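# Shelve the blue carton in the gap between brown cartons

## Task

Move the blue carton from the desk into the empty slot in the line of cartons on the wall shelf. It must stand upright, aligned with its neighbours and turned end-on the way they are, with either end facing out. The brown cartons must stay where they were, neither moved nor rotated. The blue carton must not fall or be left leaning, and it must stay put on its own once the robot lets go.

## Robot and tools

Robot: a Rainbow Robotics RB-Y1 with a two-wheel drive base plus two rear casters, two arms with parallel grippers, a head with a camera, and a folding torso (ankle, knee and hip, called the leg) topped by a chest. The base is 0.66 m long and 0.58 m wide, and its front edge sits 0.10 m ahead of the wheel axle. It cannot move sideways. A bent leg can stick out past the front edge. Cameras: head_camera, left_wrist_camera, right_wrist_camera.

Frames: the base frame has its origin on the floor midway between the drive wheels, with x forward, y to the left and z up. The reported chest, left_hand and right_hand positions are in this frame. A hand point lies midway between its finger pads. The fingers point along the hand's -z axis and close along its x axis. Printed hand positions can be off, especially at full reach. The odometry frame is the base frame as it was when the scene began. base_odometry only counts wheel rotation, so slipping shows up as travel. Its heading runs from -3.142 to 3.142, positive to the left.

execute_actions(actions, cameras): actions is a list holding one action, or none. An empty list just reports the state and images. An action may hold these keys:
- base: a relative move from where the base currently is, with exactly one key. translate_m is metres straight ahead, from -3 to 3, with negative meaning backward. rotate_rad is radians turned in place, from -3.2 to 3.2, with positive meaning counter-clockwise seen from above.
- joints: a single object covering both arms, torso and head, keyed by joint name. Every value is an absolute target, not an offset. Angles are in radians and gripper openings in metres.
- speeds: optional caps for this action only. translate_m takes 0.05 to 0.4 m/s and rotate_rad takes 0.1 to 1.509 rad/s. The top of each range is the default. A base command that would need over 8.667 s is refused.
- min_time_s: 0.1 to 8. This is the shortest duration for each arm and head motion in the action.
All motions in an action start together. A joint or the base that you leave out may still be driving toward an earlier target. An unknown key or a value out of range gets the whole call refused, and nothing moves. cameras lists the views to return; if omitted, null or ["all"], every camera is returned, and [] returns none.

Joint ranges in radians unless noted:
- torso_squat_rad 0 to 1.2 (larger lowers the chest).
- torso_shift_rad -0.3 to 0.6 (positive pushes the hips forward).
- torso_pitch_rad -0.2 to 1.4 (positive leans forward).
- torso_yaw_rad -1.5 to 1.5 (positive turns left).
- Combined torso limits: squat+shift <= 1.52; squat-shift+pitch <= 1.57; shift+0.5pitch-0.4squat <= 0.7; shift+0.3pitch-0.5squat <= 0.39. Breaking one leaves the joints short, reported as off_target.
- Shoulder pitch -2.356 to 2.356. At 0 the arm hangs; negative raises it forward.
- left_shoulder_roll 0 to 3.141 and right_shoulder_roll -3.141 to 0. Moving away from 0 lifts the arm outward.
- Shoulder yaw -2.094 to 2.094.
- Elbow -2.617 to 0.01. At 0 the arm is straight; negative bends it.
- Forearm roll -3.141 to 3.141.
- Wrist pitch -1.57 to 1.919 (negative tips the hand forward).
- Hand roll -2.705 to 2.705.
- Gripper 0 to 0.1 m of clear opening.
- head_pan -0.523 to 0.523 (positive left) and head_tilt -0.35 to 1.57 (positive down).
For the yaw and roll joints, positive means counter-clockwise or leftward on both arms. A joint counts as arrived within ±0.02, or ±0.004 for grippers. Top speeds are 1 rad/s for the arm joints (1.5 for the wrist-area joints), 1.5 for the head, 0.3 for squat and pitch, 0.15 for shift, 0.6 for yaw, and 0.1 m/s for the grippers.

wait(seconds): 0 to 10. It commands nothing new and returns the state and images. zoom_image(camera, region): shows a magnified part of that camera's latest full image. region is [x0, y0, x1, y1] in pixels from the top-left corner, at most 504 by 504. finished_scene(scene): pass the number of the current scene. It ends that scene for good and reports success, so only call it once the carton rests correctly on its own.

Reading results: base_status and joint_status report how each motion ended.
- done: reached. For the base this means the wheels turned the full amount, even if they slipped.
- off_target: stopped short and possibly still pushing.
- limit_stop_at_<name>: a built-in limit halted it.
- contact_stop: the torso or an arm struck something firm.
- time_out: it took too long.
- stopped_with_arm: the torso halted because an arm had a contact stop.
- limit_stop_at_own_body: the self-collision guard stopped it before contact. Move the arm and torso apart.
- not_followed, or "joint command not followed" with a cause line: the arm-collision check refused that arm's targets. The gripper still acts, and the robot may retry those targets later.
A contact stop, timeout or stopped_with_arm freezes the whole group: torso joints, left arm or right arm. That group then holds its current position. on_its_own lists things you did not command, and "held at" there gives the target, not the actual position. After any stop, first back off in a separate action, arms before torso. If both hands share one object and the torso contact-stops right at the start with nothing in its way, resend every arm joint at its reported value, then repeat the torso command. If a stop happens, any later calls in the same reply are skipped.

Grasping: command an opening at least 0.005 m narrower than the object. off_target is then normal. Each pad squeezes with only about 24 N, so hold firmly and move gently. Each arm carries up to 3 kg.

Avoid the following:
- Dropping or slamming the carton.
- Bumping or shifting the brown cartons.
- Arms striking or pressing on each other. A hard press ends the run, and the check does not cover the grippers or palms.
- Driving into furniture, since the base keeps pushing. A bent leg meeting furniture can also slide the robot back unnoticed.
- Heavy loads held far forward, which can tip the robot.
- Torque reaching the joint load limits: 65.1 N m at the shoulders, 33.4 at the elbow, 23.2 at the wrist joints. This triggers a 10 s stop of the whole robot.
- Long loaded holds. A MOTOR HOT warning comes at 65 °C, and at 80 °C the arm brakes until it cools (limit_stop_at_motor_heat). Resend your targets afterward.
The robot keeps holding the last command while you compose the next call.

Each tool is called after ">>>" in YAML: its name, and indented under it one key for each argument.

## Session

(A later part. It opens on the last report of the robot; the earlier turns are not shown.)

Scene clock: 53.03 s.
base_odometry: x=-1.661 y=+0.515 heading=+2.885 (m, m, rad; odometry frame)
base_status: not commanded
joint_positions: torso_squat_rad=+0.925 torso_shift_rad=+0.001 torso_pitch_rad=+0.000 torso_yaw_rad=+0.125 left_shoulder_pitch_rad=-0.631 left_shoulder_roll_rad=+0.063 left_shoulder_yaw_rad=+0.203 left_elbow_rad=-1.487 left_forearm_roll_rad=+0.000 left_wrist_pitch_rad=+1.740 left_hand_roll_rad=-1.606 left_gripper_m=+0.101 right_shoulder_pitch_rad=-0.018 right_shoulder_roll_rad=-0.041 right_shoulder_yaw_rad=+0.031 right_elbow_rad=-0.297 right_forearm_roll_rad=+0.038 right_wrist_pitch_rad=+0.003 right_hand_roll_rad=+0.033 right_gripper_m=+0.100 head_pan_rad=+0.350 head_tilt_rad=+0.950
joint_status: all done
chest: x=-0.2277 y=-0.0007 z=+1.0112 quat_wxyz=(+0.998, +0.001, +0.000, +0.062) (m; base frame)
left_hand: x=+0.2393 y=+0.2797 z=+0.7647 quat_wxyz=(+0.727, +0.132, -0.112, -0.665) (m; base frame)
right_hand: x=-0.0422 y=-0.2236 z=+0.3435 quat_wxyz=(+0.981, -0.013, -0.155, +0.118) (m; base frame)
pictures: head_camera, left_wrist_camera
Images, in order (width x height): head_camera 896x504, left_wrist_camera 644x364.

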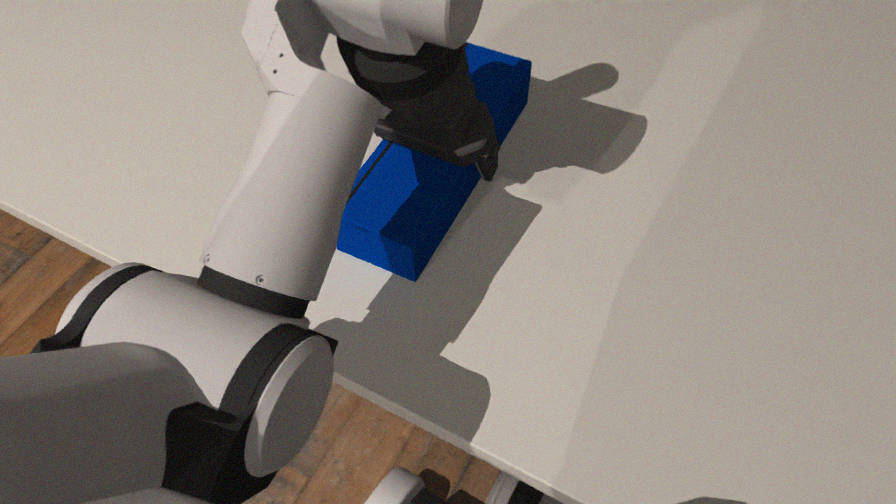

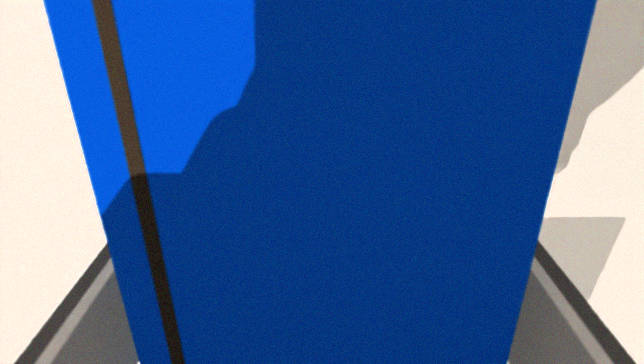

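>>> execute_actions:
  actions:
    - {"joints":{"left_gripper_m":0.06}}
  cameras: ["left_wrist_camera"]

>>> execute_actions:
  actions:
    - {"joints":{"torso_squat_rad":0.85}}
  cameras: ["head_camera","left_wrist_camera"]

Scene clock: 54.40 s.
base_odometry: x=-1.661 y=+0.515 heading=+2.885 (m, m, rad; odometry frame)
base_status: not commanded
joint_positions: torso_squat_rad=+0.925 torso_shift_rad=+0.001 torso_pitch_rad=+0.000 torso_yaw_rad=+0.125 left_shoulder_pitch_rad=-0.631 left_shoulder_roll_rad=+0.063 left_shoulder_yaw_rad=+0.203 left_elbow_rad=-1.487 left_forearm_roll_rad=+0.000 left_wrist_pitch_rad=+1.740 left_hand_roll_rad=-1.606 left_gripper_m=+0.086 right_shoulder_pitch_rad=-0.018 right_shoulder_roll_rad=-0.041 right_shoulder_yaw_rad=+0.031 right_elbow_rad=-0.297 right_forearm_roll_rad=+0.038 right_wrist_pitch_rad=+0.003 right_hand_roll_rad=+0.033 right_gripper_m=+0.100 head_pan_rad=+0.350 head_tilt_rad=+0.950
joint_status: left_gripper_m off_target (ended at +0.086, target +0.060)
chest: x=-0.2277 y=-0.0007 z=+1.0112 quat_wxyz=(+0.998, +0.001, +0.000, +0.062) (m; base frame)
left_hand: x=+0.2393 y=+0.2797 z=+0.7647 quat_wxyz=(+0.727, +0.132, -0.112, -0.665) (m; base frame)
right_hand: x=-0.0422 y=-0.2236 z=+0.3435 quat_wxyz=(+0.981, -0.013, -0.155, +0.118) (m; base frame)
pictures: left_wrist_camera
Images, in order (width x height): left_wrist_camera 644x364.

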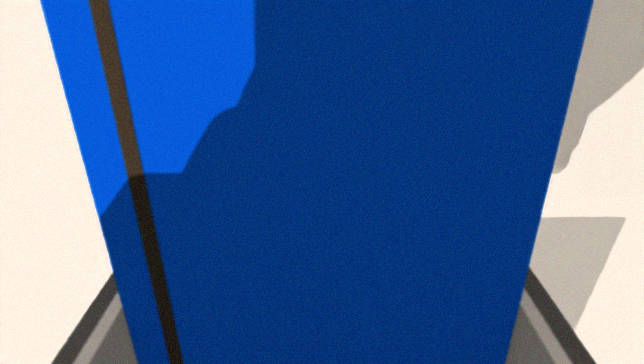

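Scene clock: 55.40 s.
base_odometry: x=-1.661 y=+0.515 heading=+2.885 (m, m, rad; odometry frame)
base_status: not commanded
joint_positions: torso_squat_rad=+0.850 torso_shift_rad=+0.001 torso_pitch_rad=+0.001 torso_yaw_rad=+0.125 left_shoulder_pitch_rad=-0.631 left_shoulder_roll_rad=+0.063 left_shoulder_yaw_rad=+0.203 left_elbow_rad=-1.487 left_forearm_roll_rad=+0.000 left_wrist_pitch_rad=+1.740 left_hand_roll_rad=-1.606 left_gripper_m=+0.086 right_shoulder_pitch_rad=-0.018 right_shoulder_roll_rad=-0.041 right_shoulder_yaw_rad=+0.031 right_elbow_rad=-0.297 right_forearm_roll_rad=+0.038 right_wrist_pitch_rad=+0.003 right_hand_roll_rad=+0.033 right_gripper_m=+0.100 head_pan_rad=+0.350 head_tilt_rad=+0.950
joint_status: all done
chest: x=-0.2275 y=-0.0008 z=+1.0519 quat_wxyz=(+0.998, +0.001, +0.000, +0.062) (m; base frame)
left_hand: x=+0.2395 y=+0.2796 z=+0.8052 quat_wxyz=(+0.727, +0.132, -0.112, -0.665) (m; base frame)
right_hand: x=-0.0423 y=-0.2236 z=+0.3841 quat_wxyz=(+0.981, -0.013, -0.155, +0.118) (m; base frame)
pictures: head_camera, left_wrist_camera
Images, in order (width x height): head_camera 896x504, left_wrist_camera 644x364.

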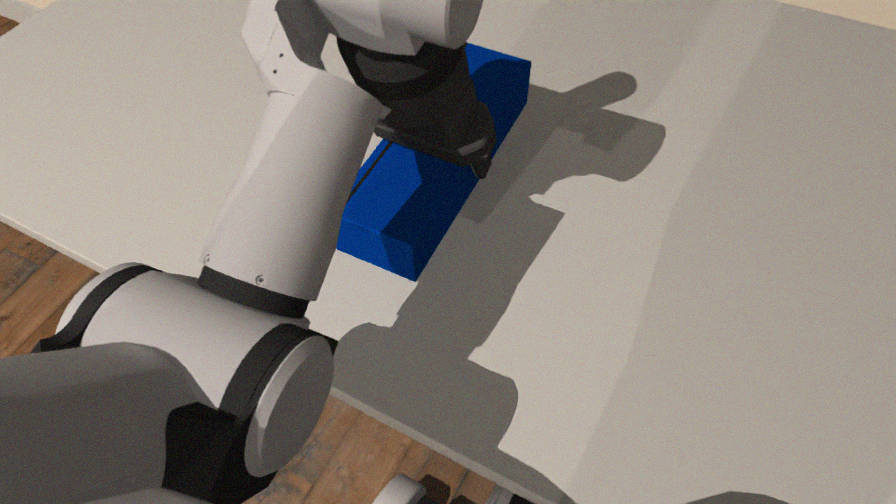

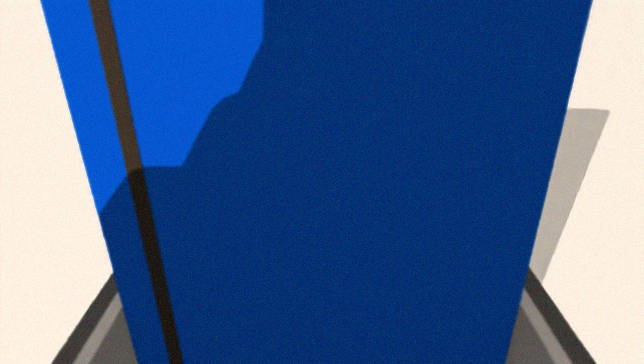

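>>> execute_actions:
  actions:
    - {"base":{"translate_m":-0.9},"joints":{"torso_squat_rad":0.35,"torso_yaw_rad":0.035,"head_tilt_rad":0.6,"head_pan_rad":0.2}}
  cameras: ["head_camera","left_wrist_camera"]

Scene clock: 61.10 s.
base_odometry: x=-0.790 y=+0.287 heading=+2.887 (m, m, rad; odometry frame)
base_status: done
joint_positions: torso_squat_rad=+0.350 torso_shift_rad=+0.001 torso_pitch_rad=+0.000 torso_yaw_rad=+0.035 left_shoulder_pitch_rad=-0.631 left_shoulder_roll_rad=+0.063 left_shoulder_yaw_rad=+0.203 left_elbow_rad=-1.487 left_forearm_roll_rad=+0.000 left_wrist_pitch_rad=+1.740 left_hand_roll_rad=-1.606 left_gripper_m=+0.086 right_shoulder_pitch_rad=-0.018 right_shoulder_roll_rad=-0.041 right_shoulder_yaw_rad=+0.031 right_elbow_rad=-0.297 right_forearm_roll_rad=+0.038 right_wrist_pitch_rad=+0.003 right_hand_roll_rad=+0.033 right_gripper_m=+0.100 head_pan_rad=+0.200 head_tilt_rad=+0.600
joint_status: all done
chest: x=-0.2275 y=-0.0009 z=+1.2475 quat_wxyz=(+1.000, +0.001, +0.000, +0.018) (m; base frame)
left_hand: x=+0.2627 y=+0.2364 z=+1.0008 quat_wxyz=(+0.696, +0.127, -0.118, -0.697) (m; base frame)
right_hand: x=-0.0630 y=-0.2395 z=+0.5797 quat_wxyz=(+0.985, -0.020, -0.154, +0.073) (m; base frame)
pictures: head_camera, left_wrist_camera
Images, in order (width x height): head_camera 896x504, left_wrist_camera 644x364.

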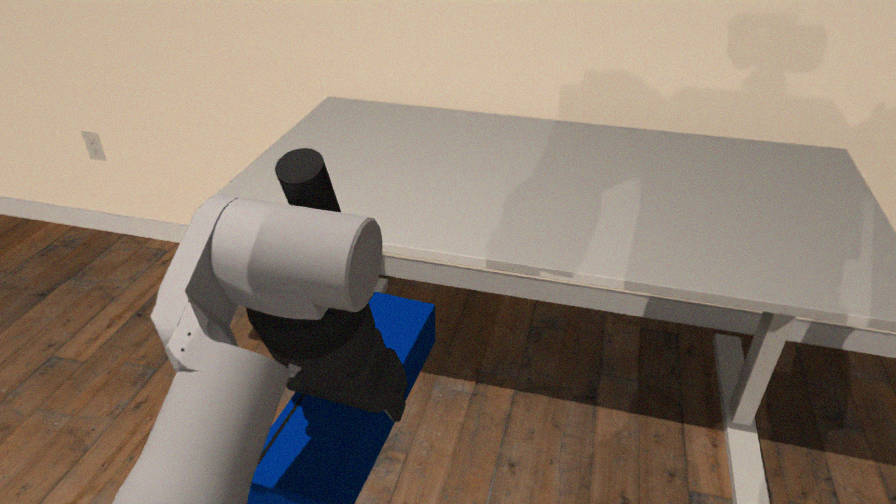

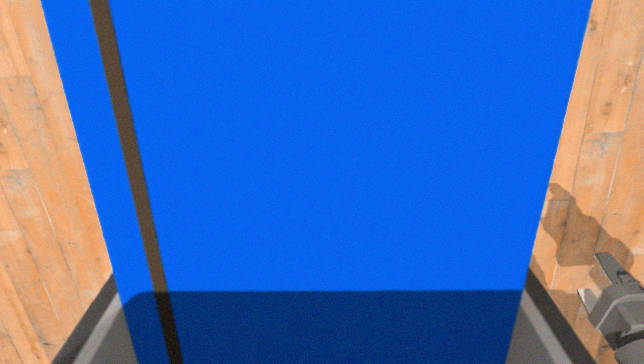

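Carton held steady. Turning toward the shelf.

>>> execute_actions:
  actions:
    - {"base":{"rotate_rad":2.91},"speeds":{"rotate_rad":1.0},"joints":{"head_tilt_rad":0.3,"head_pan_rad":0}}
  cameras: ["head_camera","left_wrist_camera"]

Scene clock: 66.63 s.
base_odometry: x=-0.790 y=+0.287 heading=-0.487 (m, m, rad; odometry frame)
base_status: done
joint_positions: torso_squat_rad=+0.350 torso_shift_rad=+0.001 torso_pitch_rad=+0.000 torso_yaw_rad=+0.035 left_shoulder_pitch_rad=-0.631 left_shoulder_roll_rad=+0.063 left_shoulder_yaw_rad=+0.203 left_elbow_rad=-1.487 left_forearm_roll_rad=+0.000 left_wrist_pitch_rad=+1.740 left_hand_roll_rad=-1.606 left_gripper_m=+0.086 right_shoulder_pitch_rad=-0.018 right_shoulder_roll_rad=-0.041 right_shoulder_yaw_rad=+0.031 right_elbow_rad=-0.297 right_forearm_roll_rad=+0.038 right_wrist_pitch_rad=+0.003 right_hand_roll_rad=+0.033 right_gripper_m=+0.100 head_pan_rad=+0.000 head_tilt_rad=+0.300
joint_status: all done
chest: x=-0.2275 y=-0.0009 z=+1.2475 quat_wxyz=(+1.000, +0.001, +0.000, +0.018) (m; base frame)
left_hand: x=+0.2627 y=+0.2365 z=+1.0008 quat_wxyz=(+0.696, +0.127, -0.118, -0.697) (m; base frame)
right_hand: x=-0.0630 y=-0.2395 z=+0.5797 quat_wxyz=(+0.985, -0.020, -0.154, +0.073) (m; base frame)
pictures: head_camera, left_wrist_camera
Images, in order (width x height): head_camera 896x504, left_wrist_camera 644x364.

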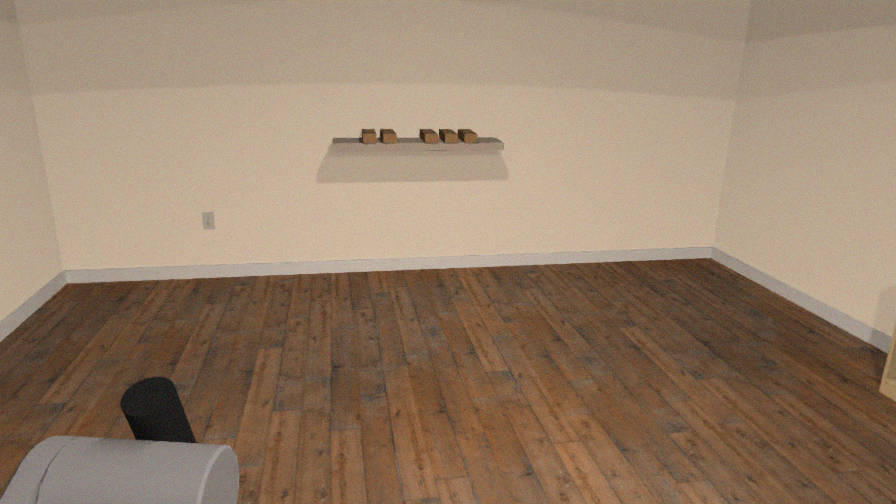

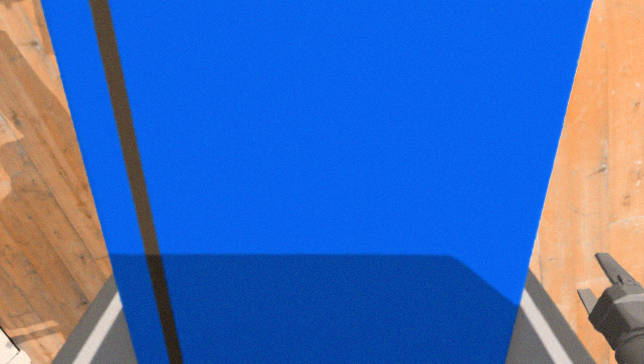

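>>> execute_actions:
  actions:
    - {"base":{"translate_m":2.3},"joints":{"head_tilt_rad":0.3,"head_pan_rad":0.1}}
  cameras: ["head_camera"]

Scene clock: 74.67 s.
base_odometry: x=+1.244 y=-0.788 heading=-0.486 (m, m, rad; odometry frame)
base_status: done
joint_positions: torso_squat_rad=+0.350 torso_shift_rad=+0.001 torso_pitch_rad=+0.000 torso_yaw_rad=+0.035 left_shoulder_pitch_rad=-0.631 left_shoulder_roll_rad=+0.063 left_shoulder_yaw_rad=+0.203 left_elbow_rad=-1.487 left_forearm_roll_rad=+0.000 left_wrist_pitch_rad=+1.740 left_hand_roll_rad=-1.606 left_gripper_m=+0.086 right_shoulder_pitch_rad=-0.019 right_shoulder_roll_rad=-0.041 right_shoulder_yaw_rad=+0.031 right_elbow_rad=-0.297 right_forearm_roll_rad=+0.038 right_wrist_pitch_rad=+0.003 right_hand_roll_rad=+0.033 right_gripper_m=+0.100 head_pan_rad=+0.100 head_tilt_rad=+0.300
joint_status: all done
chest: x=-0.2275 y=-0.0009 z=+1.2475 quat_wxyz=(+1.000, +0.001, +0.000, +0.018) (m; base frame)
left_hand: x=+0.2628 y=+0.2365 z=+1.0008 quat_wxyz=(+0.696, +0.127, -0.118, -0.697) (m; base frame)
right_hand: x=-0.0628 y=-0.2395 z=+0.5797 quat_wxyz=(+0.985, -0.020, -0.154, +0.073) (m; base frame)
pictures: head_camera
Images, in order (width x height): head_camera 896x504.

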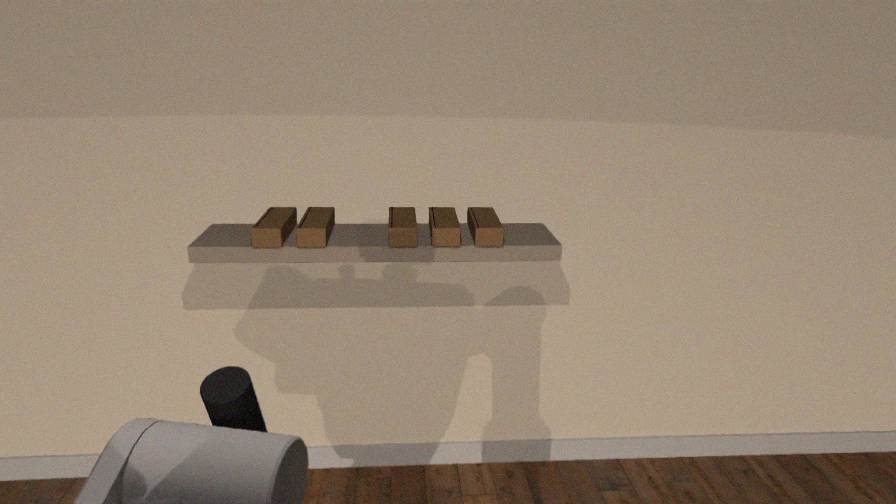

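>>> zoom_image:
  camera: "head_camera"
  region: [180, 190, 580, 280]

Region (180, 190, 580, 280) of head_camera's 896x504 image, scaled by 1.260, with more detail than that image has; it fills the top 113 rows of this view, and the rest is white.

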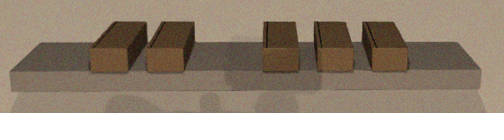

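>>> execute_actions:
  actions:
    - {"base":{"rotate_rad":0.165},"joints":{"head_pan_rad":0.0,"torso_squat_rad":0.15}}
  cameras: []

>>> execute_actions:
  actions:
    - {"base":{"translate_m":0.85},"joints":{"head_pan_rad":0.15,"head_tilt_rad":0.45}}
  cameras: ["head_camera","left_wrist_camera"]

Scene clock: 78.00 s.
base_odometry: x=+1.244 y=-0.788 heading=-0.322 (m, m, rad; odometry frame)
base_status: done
joint_positions: torso_squat_rad=+0.150 torso_shift_rad=+0.001 torso_pitch_rad=+0.000 torso_yaw_rad=+0.035 left_shoulder_pitch_rad=-0.631 left_shoulder_roll_rad=+0.063 left_shoulder_yaw_rad=+0.203 left_elbow_rad=-1.487 left_forearm_roll_rad=+0.000 left_wrist_pitch_rad=+1.740 left_hand_roll_rad=-1.606 left_gripper_m=+0.086 right_shoulder_pitch_rad=-0.019 right_shoulder_roll_rad=-0.041 right_shoulder_yaw_rad=+0.031 right_elbow_rad=-0.297 right_forearm_roll_rad=+0.038 right_wrist_pitch_rad=+0.003 right_hand_roll_rad=+0.033 right_gripper_m=+0.100 head_pan_rad=+0.000 head_tilt_rad=+0.300
joint_status: all done
chest: x=-0.2274 y=-0.0009 z=+1.2821 quat_wxyz=(+1.000, +0.001, +0.000, +0.018) (m; base frame)
left_hand: x=+0.2628 y=+0.2364 z=+1.0353 quat_wxyz=(+0.696, +0.127, -0.118, -0.697) (m; base frame)
right_hand: x=-0.0629 y=-0.2395 z=+0.6143 quat_wxyz=(+0.985, -0.020, -0.154, +0.073) (m; base frame)
pictures: none
No camera images: the call's "cameras" was empty. Leave "cameras" out to get every camera's image.

Scene clock: 81.67 s.
base_odometry: x=+2.051 y=-1.056 heading=-0.321 (m, m, rad; odometry frame)
base_status: done
joint_positions: torso_squat_rad=+0.150 torso_shift_rad=+0.001 torso_pitch_rad=+0.000 torso_yaw_rad=+0.035 left_shoulder_pitch_rad=-0.631 left_shoulder_roll_rad=+0.063 left_shoulder_yaw_rad=+0.203 left_elbow_rad=-1.487 left_forearm_roll_rad=+0.000 left_wrist_pitch_rad=+1.740 left_hand_roll_rad=-1.606 left_gripper_m=+0.086 right_shoulder_pitch_rad=-0.019 right_shoulder_roll_rad=-0.041 right_shoulder_yaw_rad=+0.031 right_elbow_rad=-0.297 right_forearm_roll_rad=+0.038 right_wrist_pitch_rad=+0.003 right_hand_roll_rad=+0.033 right_gripper_m=+0.100 head_pan_rad=+0.150 head_tilt_rad=+0.450
joint_status: all done
chest: x=-0.2274 y=-0.0009 z=+1.2821 quat_wxyz=(+1.000, +0.001, +0.000, +0.018) (m; base frame)
left_hand: x=+0.2628 y=+0.2364 z=+1.0353 quat_wxyz=(+0.696, +0.127, -0.118, -0.697) (m; base frame)
right_hand: x=-0.0628 y=-0.2395 z=+0.6143 quat_wxyz=(+0.985, -0.020, -0.154, +0.073) (m; base frame)
pictures: head_camera, left_wrist_camera
Images, in order (width x height): head_camera 896x504, left_wrist_camera 644x364.

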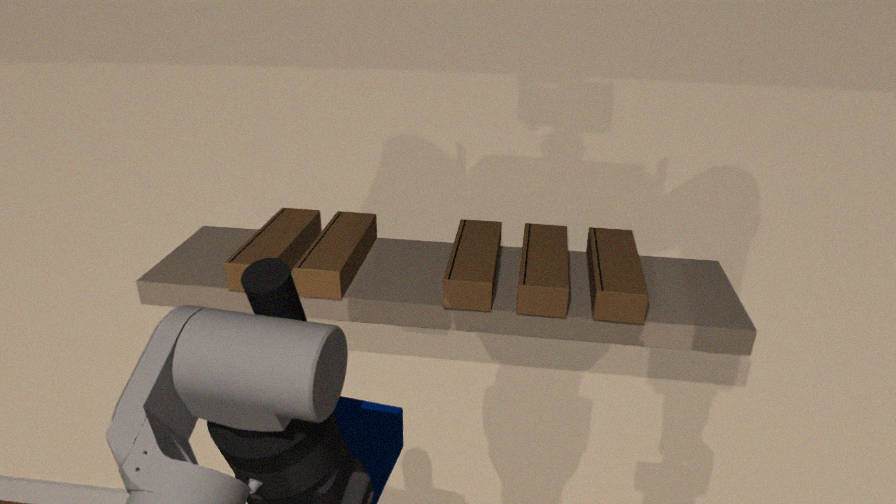

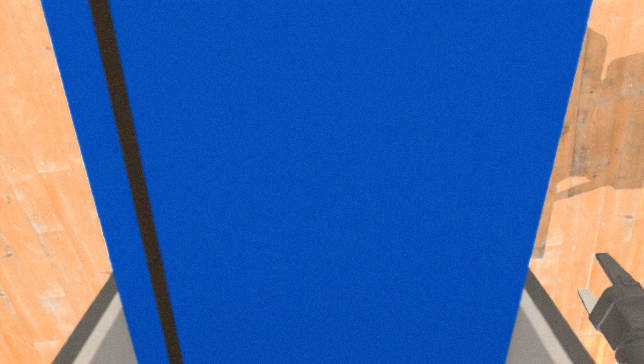

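>>> zoom_image:
  camera: "head_camera"
  region: [280, 200, 580, 350]

Region (280, 200, 580, 350) of head_camera's 896x504 image, scaled by 1.680, with more detail than that image has.

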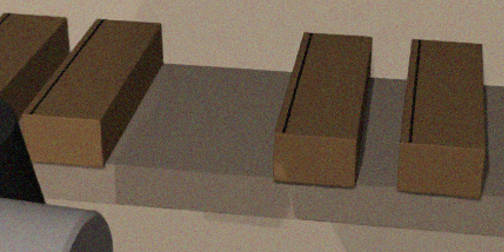

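>>> execute_actions:
  actions:
    - {"base":{"rotate_rad":0.29}}
  cameras: []

>>> execute_actions:
  actions:
    - {"base":{"translate_m":0.25}}
  cameras: []

>>> execute_actions:
  actions:
    - {"base":{"rotate_rad":-0.2},"joints":{"head_pan_rad":0.25,"head_tilt_rad":0.6}}
  cameras: ["head_camera","left_wrist_camera"]

Scene clock: 86.37 s.
base_odometry: x=+2.051 y=-1.056 heading=-0.031 (m, m, rad; odometry frame)
base_status: done
joint_positions: torso_squat_rad=+0.150 torso_shift_rad=+0.001 torso_pitch_rad=+0.000 torso_yaw_rad=+0.035 left_shoulder_pitch_rad=-0.631 left_shoulder_roll_rad=+0.063 left_shoulder_yaw_rad=+0.203 left_elbow_rad=-1.487 left_forearm_roll_rad=+0.000 left_wrist_pitch_rad=+1.740 left_hand_roll_rad=-1.606 left_gripper_m=+0.086 right_shoulder_pitch_rad=-0.019 right_shoulder_roll_rad=-0.041 right_shoulder_yaw_rad=+0.031 right_elbow_rad=-0.297 right_forearm_roll_rad=+0.038 right_wrist_pitch_rad=+0.003 right_hand_roll_rad=+0.033 right_gripper_m=+0.100 head_pan_rad=+0.150 head_tilt_rad=+0.450
joint_status: not commanded
chest: x=-0.2274 y=-0.0009 z=+1.2821 quat_wxyz=(+1.000, +0.001, +0.000, +0.018) (m; base frame)
left_hand: x=+0.2628 y=+0.2364 z=+1.0354 quat_wxyz=(+0.696, +0.127, -0.118, -0.697) (m; base frame)
right_hand: x=-0.0628 y=-0.2395 z=+0.6143 quat_wxyz=(+0.985, -0.020, -0.154, +0.073) (m; base frame)
pictures: none
No camera images: the call's "cameras" was empty. Leave "cameras" out to get every camera's image.

Scene clock: 88.70 s.
base_odometry: x=+2.301 y=-1.064 heading=-0.031 (m, m, rad; odometry frame)
base_status: done
joint_positions: torso_squat_rad=+0.150 torso_shift_rad=+0.001 torso_pitch_rad=+0.000 torso_yaw_rad=+0.035 left_shoulder_pitch_rad=-0.631 left_shoulder_roll_rad=+0.063 left_shoulder_yaw_rad=+0.203 left_elbow_rad=-1.487 left_forearm_roll_rad=+0.000 left_wrist_pitch_rad=+1.740 left_hand_roll_rad=-1.606 left_gripper_m=+0.086 right_shoulder_pitch_rad=-0.019 right_shoulder_roll_rad=-0.041 right_shoulder_yaw_rad=+0.031 right_elbow_rad=-0.297 right_forearm_roll_rad=+0.038 right_wrist_pitch_rad=+0.003 right_hand_roll_rad=+0.033 right_gripper_m=+0.100 head_pan_rad=+0.150 head_tilt_rad=+0.450
joint_status: not commanded
chest: x=-0.2274 y=-0.0009 z=+1.2821 quat_wxyz=(+1.000, +0.001, +0.000, +0.018) (m; base frame)
left_hand: x=+0.2628 y=+0.2364 z=+1.0353 quat_wxyz=(+0.696, +0.127, -0.118, -0.697) (m; base frame)
right_hand: x=-0.0628 y=-0.2395 z=+0.6143 quat_wxyz=(+0.985, -0.020, -0.154, +0.073) (m; base frame)
pictures: none
No camera images: the call's "cameras" was empty. Leave "cameras" out to get every camera's image.

Scene clock: 90.87 s.
base_odometry: x=+2.301 y=-1.064 heading=-0.230 (m, m, rad; odometry frame)
base_status: done
joint_positions: torso_squat_rad=+0.150 torso_shift_rad=+0.001 torso_pitch_rad=+0.000 torso_yaw_rad=+0.035 left_shoulder_pitch_rad=-0.631 left_shoulder_roll_rad=+0.063 left_shoulder_yaw_rad=+0.203 left_elbow_rad=-1.487 left_forearm_roll_rad=+0.000 left_wrist_pitch_rad=+1.740 left_hand_roll_rad=-1.606 left_gripper_m=+0.086 right_shoulder_pitch_rad=-0.019 right_shoulder_roll_rad=-0.041 right_shoulder_yaw_rad=+0.031 right_elbow_rad=-0.297 right_forearm_roll_rad=+0.038 right_wrist_pitch_rad=+0.003 right_hand_roll_rad=+0.033 right_gripper_m=+0.100 head_pan_rad=+0.250 head_tilt_rad=+0.600
joint_status: all done
chest: x=-0.2274 y=-0.0009 z=+1.2821 quat_wxyz=(+1.000, +0.001, +0.000, +0.018) (m; base frame)
left_hand: x=+0.2628 y=+0.2364 z=+1.0353 quat_wxyz=(+0.696, +0.127, -0.118, -0.697) (m; base frame)
right_hand: x=-0.0629 y=-0.2395 z=+0.6143 quat_wxyz=(+0.985, -0.020, -0.154, +0.073) (m; base frame)
pictures: head_camera, left_wrist_camera
Images, in order (width x height): head_camera 896x504, left_wrist_camera 644x364.

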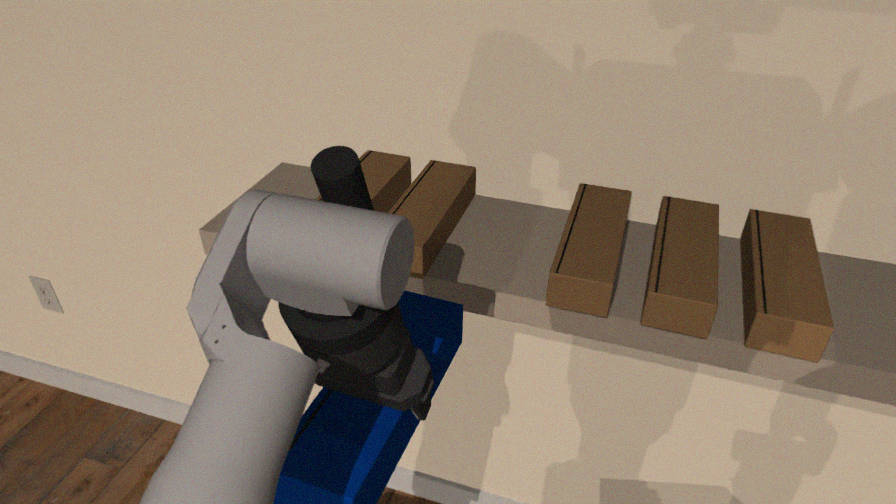

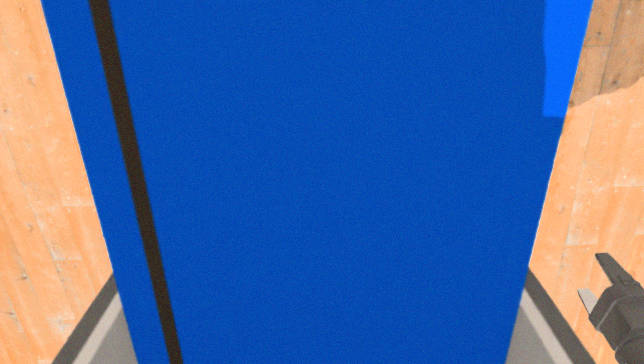

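>>> zoom_image:
  camera: "head_camera"
  region: [380, 140, 660, 440]

Region (380, 140, 660, 440) of head_camera's 896x504 image, scaled by 1.680, with more detail than that image has; it fills the left 470 columns of this view, and the rest is white.

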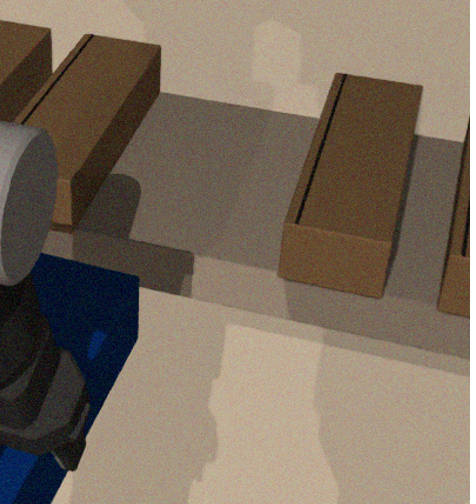

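>>> zoom_image:
  camera: "left_wrist_camera"
  region: [0, 0, 200, 364]

>>> zoom_image:
  camera: "left_wrist_camera"
  region: [480, 0, 644, 364]

Region (0, 0, 200, 364) of left_wrist_camera's 644x364 image, scaled by 1.385, with more detail than that image has; it fills the left 277 columns of this view, and the rest is white.

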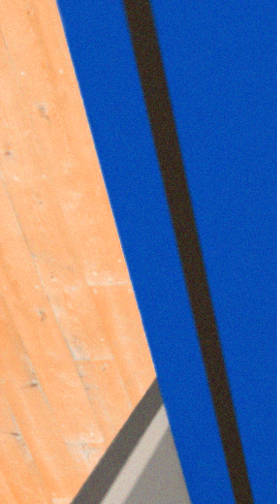

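Region (480, 0, 644, 364) of left_wrist_camera's 644x364 image, scaled by 1.385, with more detail than that image has; it fills the left 227 columns of this view, and the rest is white.

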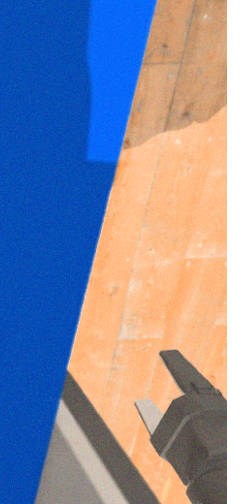

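>>> execute_actions:
  actions:
    - {"base":{"translate_m":0.15},"joints":{"torso_yaw_rad":0.005,"left_hand_roll_rad":-1.576,"head_pan_rad":0.3,"head_tilt_rad":0.7}}
  cameras: ["head_camera","left_wrist_camera"]

>>> zoom_image:
  camera: "head_camera"
  region: [380, 100, 700, 440]

Scene clock: 95.73 s.
base_odometry: x=+2.447 y=-1.098 heading=-0.231 (m, m, rad; odometry frame)
base_status: done
joint_positions: torso_squat_rad=+0.150 torso_shift_rad=+0.001 torso_pitch_rad=+0.000 torso_yaw_rad=+0.005 left_shoulder_pitch_rad=-0.631 left_shoulder_roll_rad=+0.063 left_shoulder_yaw_rad=+0.203 left_elbow_rad=-1.487 left_forearm_roll_rad=+0.000 left_wrist_pitch_rad=+1.740 left_hand_roll_rad=-1.576 left_gripper_m=+0.086 right_shoulder_pitch_rad=-0.019 right_shoulder_roll_rad=-0.041 right_shoulder_yaw_rad=+0.031 right_elbow_rad=-0.297 right_forearm_roll_rad=+0.038 right_wrist_pitch_rad=+0.003 right_hand_roll_rad=+0.033 right_gripper_m=+0.100 head_pan_rad=+0.300 head_tilt_rad=+0.700
joint_status: all done
chest: x=-0.2274 y=-0.0009 z=+1.2821 quat_wxyz=(+1.000, +0.001, +0.000, +0.003) (m; base frame)
left_hand: x=+0.2697 y=+0.2217 z=+1.0353 quat_wxyz=(+0.696, +0.124, -0.122, -0.697) (m; base frame)
right_hand: x=-0.0701 y=-0.2444 z=+0.6143 quat_wxyz=(+0.986, -0.022, -0.154, +0.059) (m; base frame)
pictures: head_camera, left_wrist_camera
Images, in order (width x height): head_camera 896x504, left_wrist_camera 644x364.

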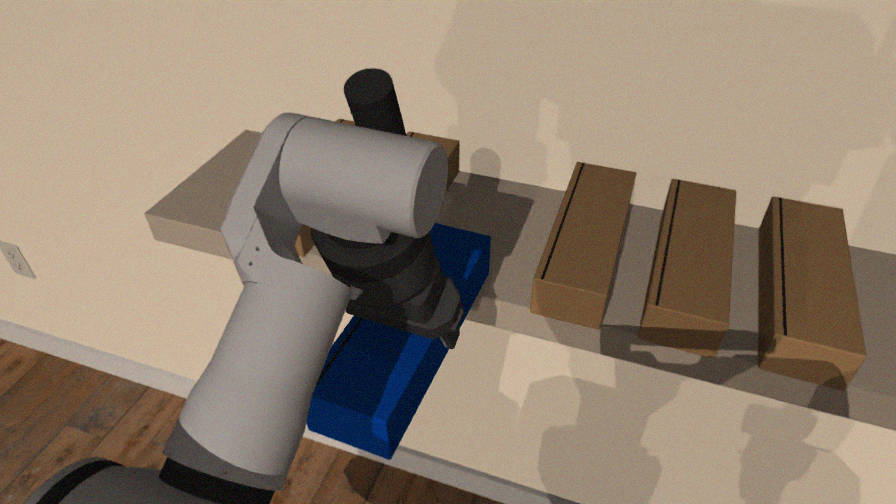

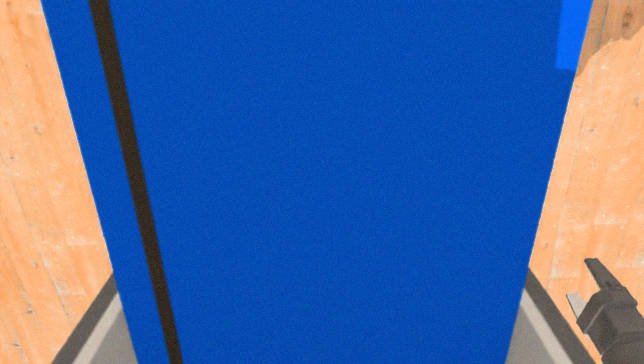

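Region (380, 100, 700, 440) of head_camera's 896x504 image, scaled by 1.482, with more detail than that image has; it fills the left 474 columns of this view, and the rest is white.

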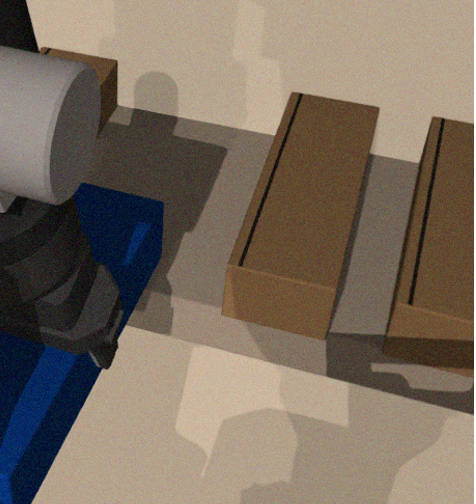

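>>> execute_actions:
  actions:
    - {"base":{"rotate_rad":0.022},"joints":{"torso_yaw_rad":-0.027,"left_hand_roll_rad":-1.525}}
  cameras: []

>>> execute_actions:
  actions:
    - {"base":{"translate_m":0.22},"speeds":{"translate_m":0.2},"joints":{"head_pan_rad":0.45,"head_tilt_rad":0.85}}
  cameras: ["head_camera","left_wrist_camera"]

Scene clock: 97.97 s.
base_odometry: x=+2.447 y=-1.098 heading=-0.211 (m, m, rad; odometry frame)
base_status: done
joint_positions: torso_squat_rad=+0.150 torso_shift_rad=+0.001 torso_pitch_rad=+0.000 torso_yaw_rad=-0.027 left_shoulder_pitch_rad=-0.631 left_shoulder_roll_rad=+0.063 left_shoulder_yaw_rad=+0.203 left_elbow_rad=-1.487 left_forearm_roll_rad=+0.000 left_wrist_pitch_rad=+1.740 left_hand_roll_rad=-1.525 left_gripper_m=+0.086 right_shoulder_pitch_rad=-0.019 right_shoulder_roll_rad=-0.041 right_shoulder_yaw_rad=+0.031 right_elbow_rad=-0.297 right_forearm_roll_rad=+0.038 right_wrist_pitch_rad=+0.003 right_hand_roll_rad=+0.033 right_gripper_m=+0.100 head_pan_rad=+0.300 head_tilt_rad=+0.700
joint_status: all done
chest: x=-0.2274 y=-0.0009 z=+1.2821 quat_wxyz=(+1.000, +0.001, +0.000, -0.013) (m; base frame)
left_hand: x=+0.2766 y=+0.2056 z=+1.0353 quat_wxyz=(+0.703, +0.118, -0.127, -0.690) (m; base frame)
right_hand: x=-0.0781 y=-0.2493 z=+0.6143 quat_wxyz=(+0.987, -0.024, -0.154, +0.043) (m; base frame)
pictures: none
No camera images: the call's "cameras" was empty. Leave "cameras" out to get every camera's image.

Scene clock: 100.13 s.
base_odometry: x=+2.662 y=-1.144 heading=-0.209 (m, m, rad; odometry frame)
base_status: done
joint_positions: torso_squat_rad=+0.150 torso_shift_rad=+0.001 torso_pitch_rad=+0.000 torso_yaw_rad=-0.027 left_shoulder_pitch_rad=-0.631 left_shoulder_roll_rad=+0.063 left_shoulder_yaw_rad=+0.203 left_elbow_rad=-1.487 left_forearm_roll_rad=+0.000 left_wrist_pitch_rad=+1.740 left_hand_roll_rad=-1.525 left_gripper_m=+0.086 right_shoulder_pitch_rad=-0.019 right_shoulder_roll_rad=-0.041 right_shoulder_yaw_rad=+0.031 right_elbow_rad=-0.297 right_forearm_roll_rad=+0.038 right_wrist_pitch_rad=+0.003 right_hand_roll_rad=+0.033 right_gripper_m=+0.100 head_pan_rad=+0.450 head_tilt_rad=+0.850
joint_status: all done
chest: x=-0.2274 y=-0.0009 z=+1.2821 quat_wxyz=(+1.000, +0.001, +0.000, -0.013) (m; base frame)
left_hand: x=+0.2766 y=+0.2056 z=+1.0353 quat_wxyz=(+0.703, +0.118, -0.127, -0.690) (m; base frame)
right_hand: x=-0.0780 y=-0.2493 z=+0.6143 quat_wxyz=(+0.987, -0.024, -0.154, +0.043) (m; base frame)
pictures: head_camera, left_wrist_camera
Images, in order (width x height): head_camera 896x504, left_wrist_camera 644x364.

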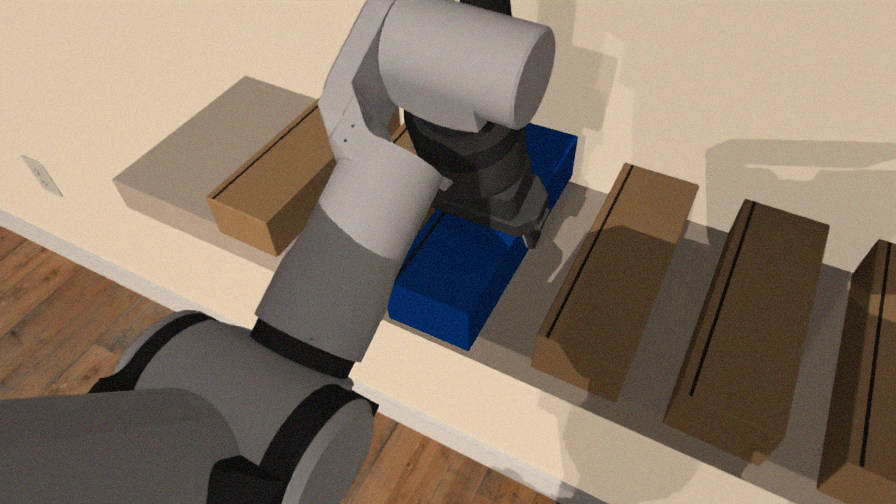

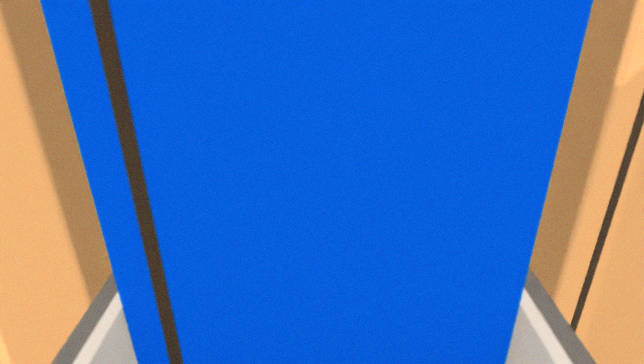

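>>> zoom_image:
  camera: "left_wrist_camera"
  region: [0, 0, 160, 364]

>>> zoom_image:
  camera: "left_wrist_camera"
  region: [484, 0, 644, 364]

>>> zoom_image:
  camera: "head_camera"
  region: [370, 100, 720, 420]

Region (0, 0, 160, 364) of left_wrist_camera's 644x364 image, scaled by 1.385, with more detail than that image has; it fills the left 222 columns of this view, and the rest is white.

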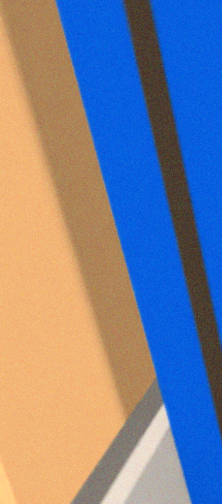

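Region (484, 0, 644, 364) of left_wrist_camera's 644x364 image, scaled by 1.385, with more detail than that image has; it fills the left 222 columns of this view, and the rest is white.

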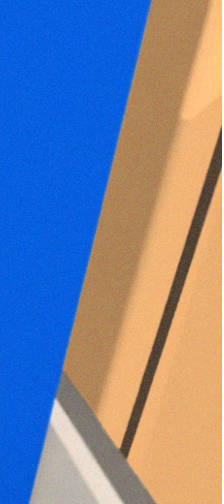

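Region (370, 100, 720, 420) of head_camera's 896x504 image, scaled by 1.440, with more detail than that image has; it fills the top 461 rows of this view, and the rest is white.

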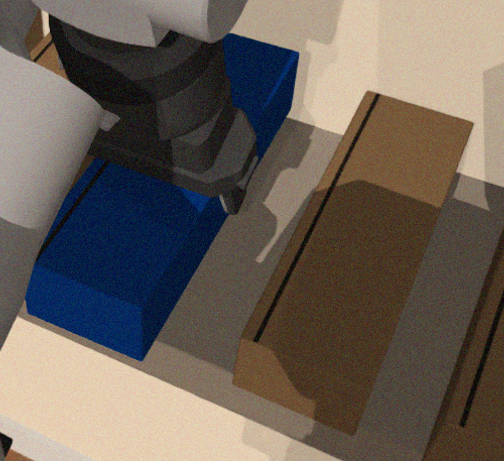

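>>> execute_actions:
  actions:
    - {"base":{"translate_m":0.03},"speeds":{"translate_m":0.1},"joints":{"torso_squat_rad":0.32}}
  cameras: ["head_camera","left_wrist_camera"]

>>> zoom_image:
  camera: "head_camera"
  region: [370, 100, 720, 420]

Scene clock: 103.33 s.
base_odometry: x=+2.692 y=-1.150 heading=-0.208 (m, m, rad; odometry frame)
base_status: done
joint_positions: torso_squat_rad=+0.320 torso_shift_rad=+0.001 torso_pitch_rad=+0.000 torso_yaw_rad=-0.027 left_shoulder_pitch_rad=-0.631 left_shoulder_roll_rad=+0.063 left_shoulder_yaw_rad=+0.203 left_elbow_rad=-1.487 left_forearm_roll_rad=+0.000 left_wrist_pitch_rad=+1.740 left_hand_roll_rad=-1.525 left_gripper_m=+0.086 right_shoulder_pitch_rad=-0.019 right_shoulder_roll_rad=-0.041 right_shoulder_yaw_rad=+0.031 right_elbow_rad=-0.297 right_forearm_roll_rad=+0.038 right_wrist_pitch_rad=+0.003 right_hand_roll_rad=+0.033 right_gripper_m=+0.100 head_pan_rad=+0.450 head_tilt_rad=+0.850
joint_status: all done
chest: x=-0.2276 y=-0.0009 z=+1.2544 quat_wxyz=(+1.000, +0.001, +0.000, -0.013) (m; base frame)
left_hand: x=+0.2765 y=+0.2057 z=+1.0078 quat_wxyz=(+0.703, +0.119, -0.127, -0.690) (m; base frame)
right_hand: x=-0.0780 y=-0.2493 z=+0.5866 quat_wxyz=(+0.987, -0.024, -0.154, +0.043) (m; base frame)
pictures: head_camera, left_wrist_camera
Images, in order (width x height): head_camera 896x504, left_wrist_camera 644x364.

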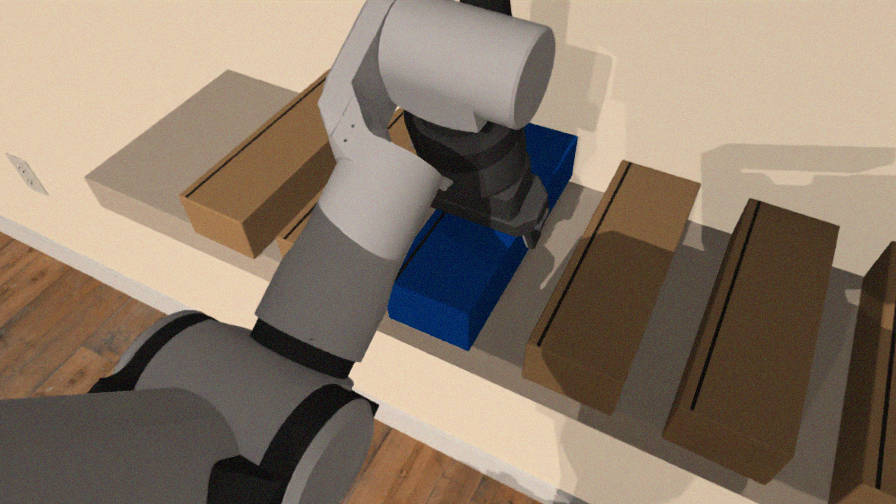

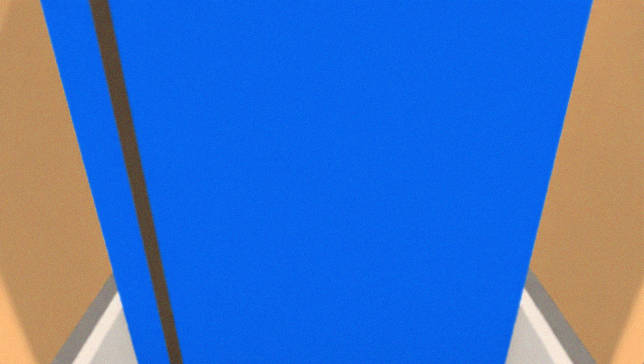

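Region (370, 100, 720, 420) of head_camera's 896x504 image, scaled by 1.440, with more detail than that image has; it fills the top 461 rows of this view, and the rest is white.

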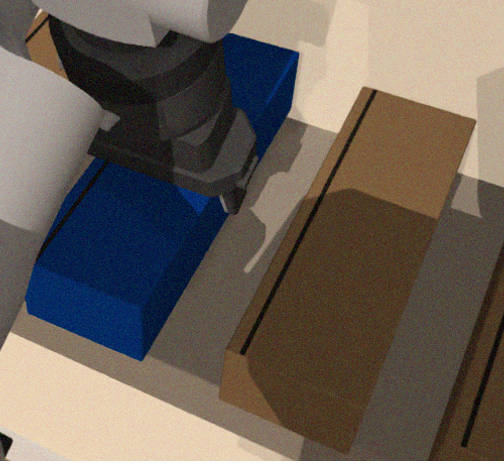

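>>> execute_actions:
  actions:
    - {"joints":{"torso_squat_rad":0.36}}
  cameras: ["head_camera","left_wrist_camera"]

>>> zoom_image:
  camera: "head_camera"
  region: [370, 100, 720, 420]

Scene clock: 104.87 s.
base_odometry: x=+2.692 y=-1.150 heading=-0.208 (m, m, rad; odometry frame)
base_status: not commanded
joint_positions: torso_squat_rad=+0.360 torso_shift_rad=+0.001 torso_pitch_rad=+0.000 torso_yaw_rad=-0.027 left_shoulder_pitch_rad=-0.631 left_shoulder_roll_rad=+0.063 left_shoulder_yaw_rad=+0.203 left_elbow_rad=-1.487 left_forearm_roll_rad=+0.000 left_wrist_pitch_rad=+1.740 left_hand_roll_rad=-1.525 left_gripper_m=+0.086 right_shoulder_pitch_rad=-0.019 right_shoulder_roll_rad=-0.041 right_shoulder_yaw_rad=+0.031 right_elbow_rad=-0.297 right_forearm_roll_rad=+0.038 right_wrist_pitch_rad=+0.003 right_hand_roll_rad=+0.033 right_gripper_m=+0.100 head_pan_rad=+0.450 head_tilt_rad=+0.850
joint_status: all done
chest: x=-0.2276 y=-0.0009 z=+1.2451 quat_wxyz=(+1.000, +0.001, +0.000, -0.013) (m; base frame)
left_hand: x=+0.2765 y=+0.2057 z=+0.9985 quat_wxyz=(+0.703, +0.119, -0.127, -0.690) (m; base frame)
right_hand: x=-0.0780 y=-0.2493 z=+0.5773 quat_wxyz=(+0.987, -0.024, -0.154, +0.043) (m; base frame)
pictures: head_camera, left_wrist_camera
Images, in order (width x height): head_camera 896x504, left_wrist_camera 644x364.

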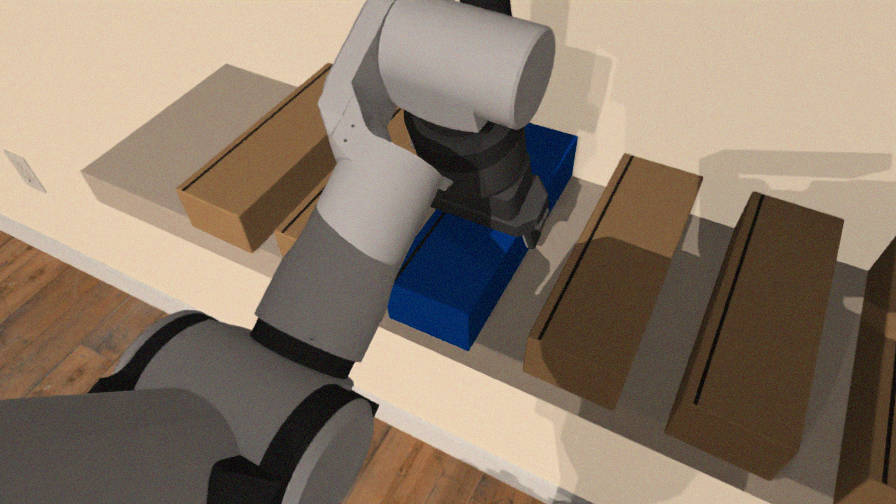

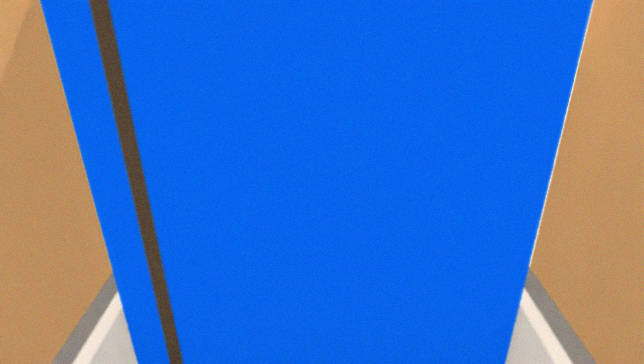

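Region (370, 100, 720, 420) of head_camera's 896x504 image, scaled by 1.440, with more detail than that image has; it fills the top 461 rows of this view, and the rest is white.

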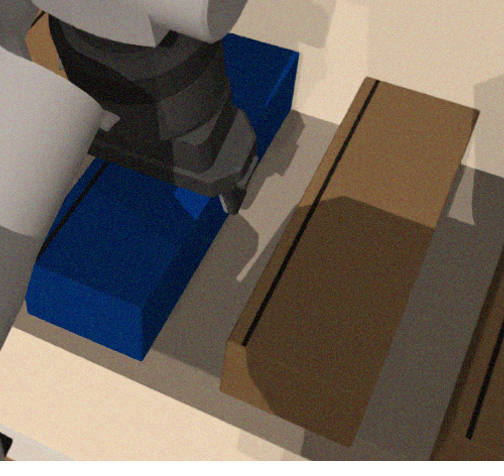

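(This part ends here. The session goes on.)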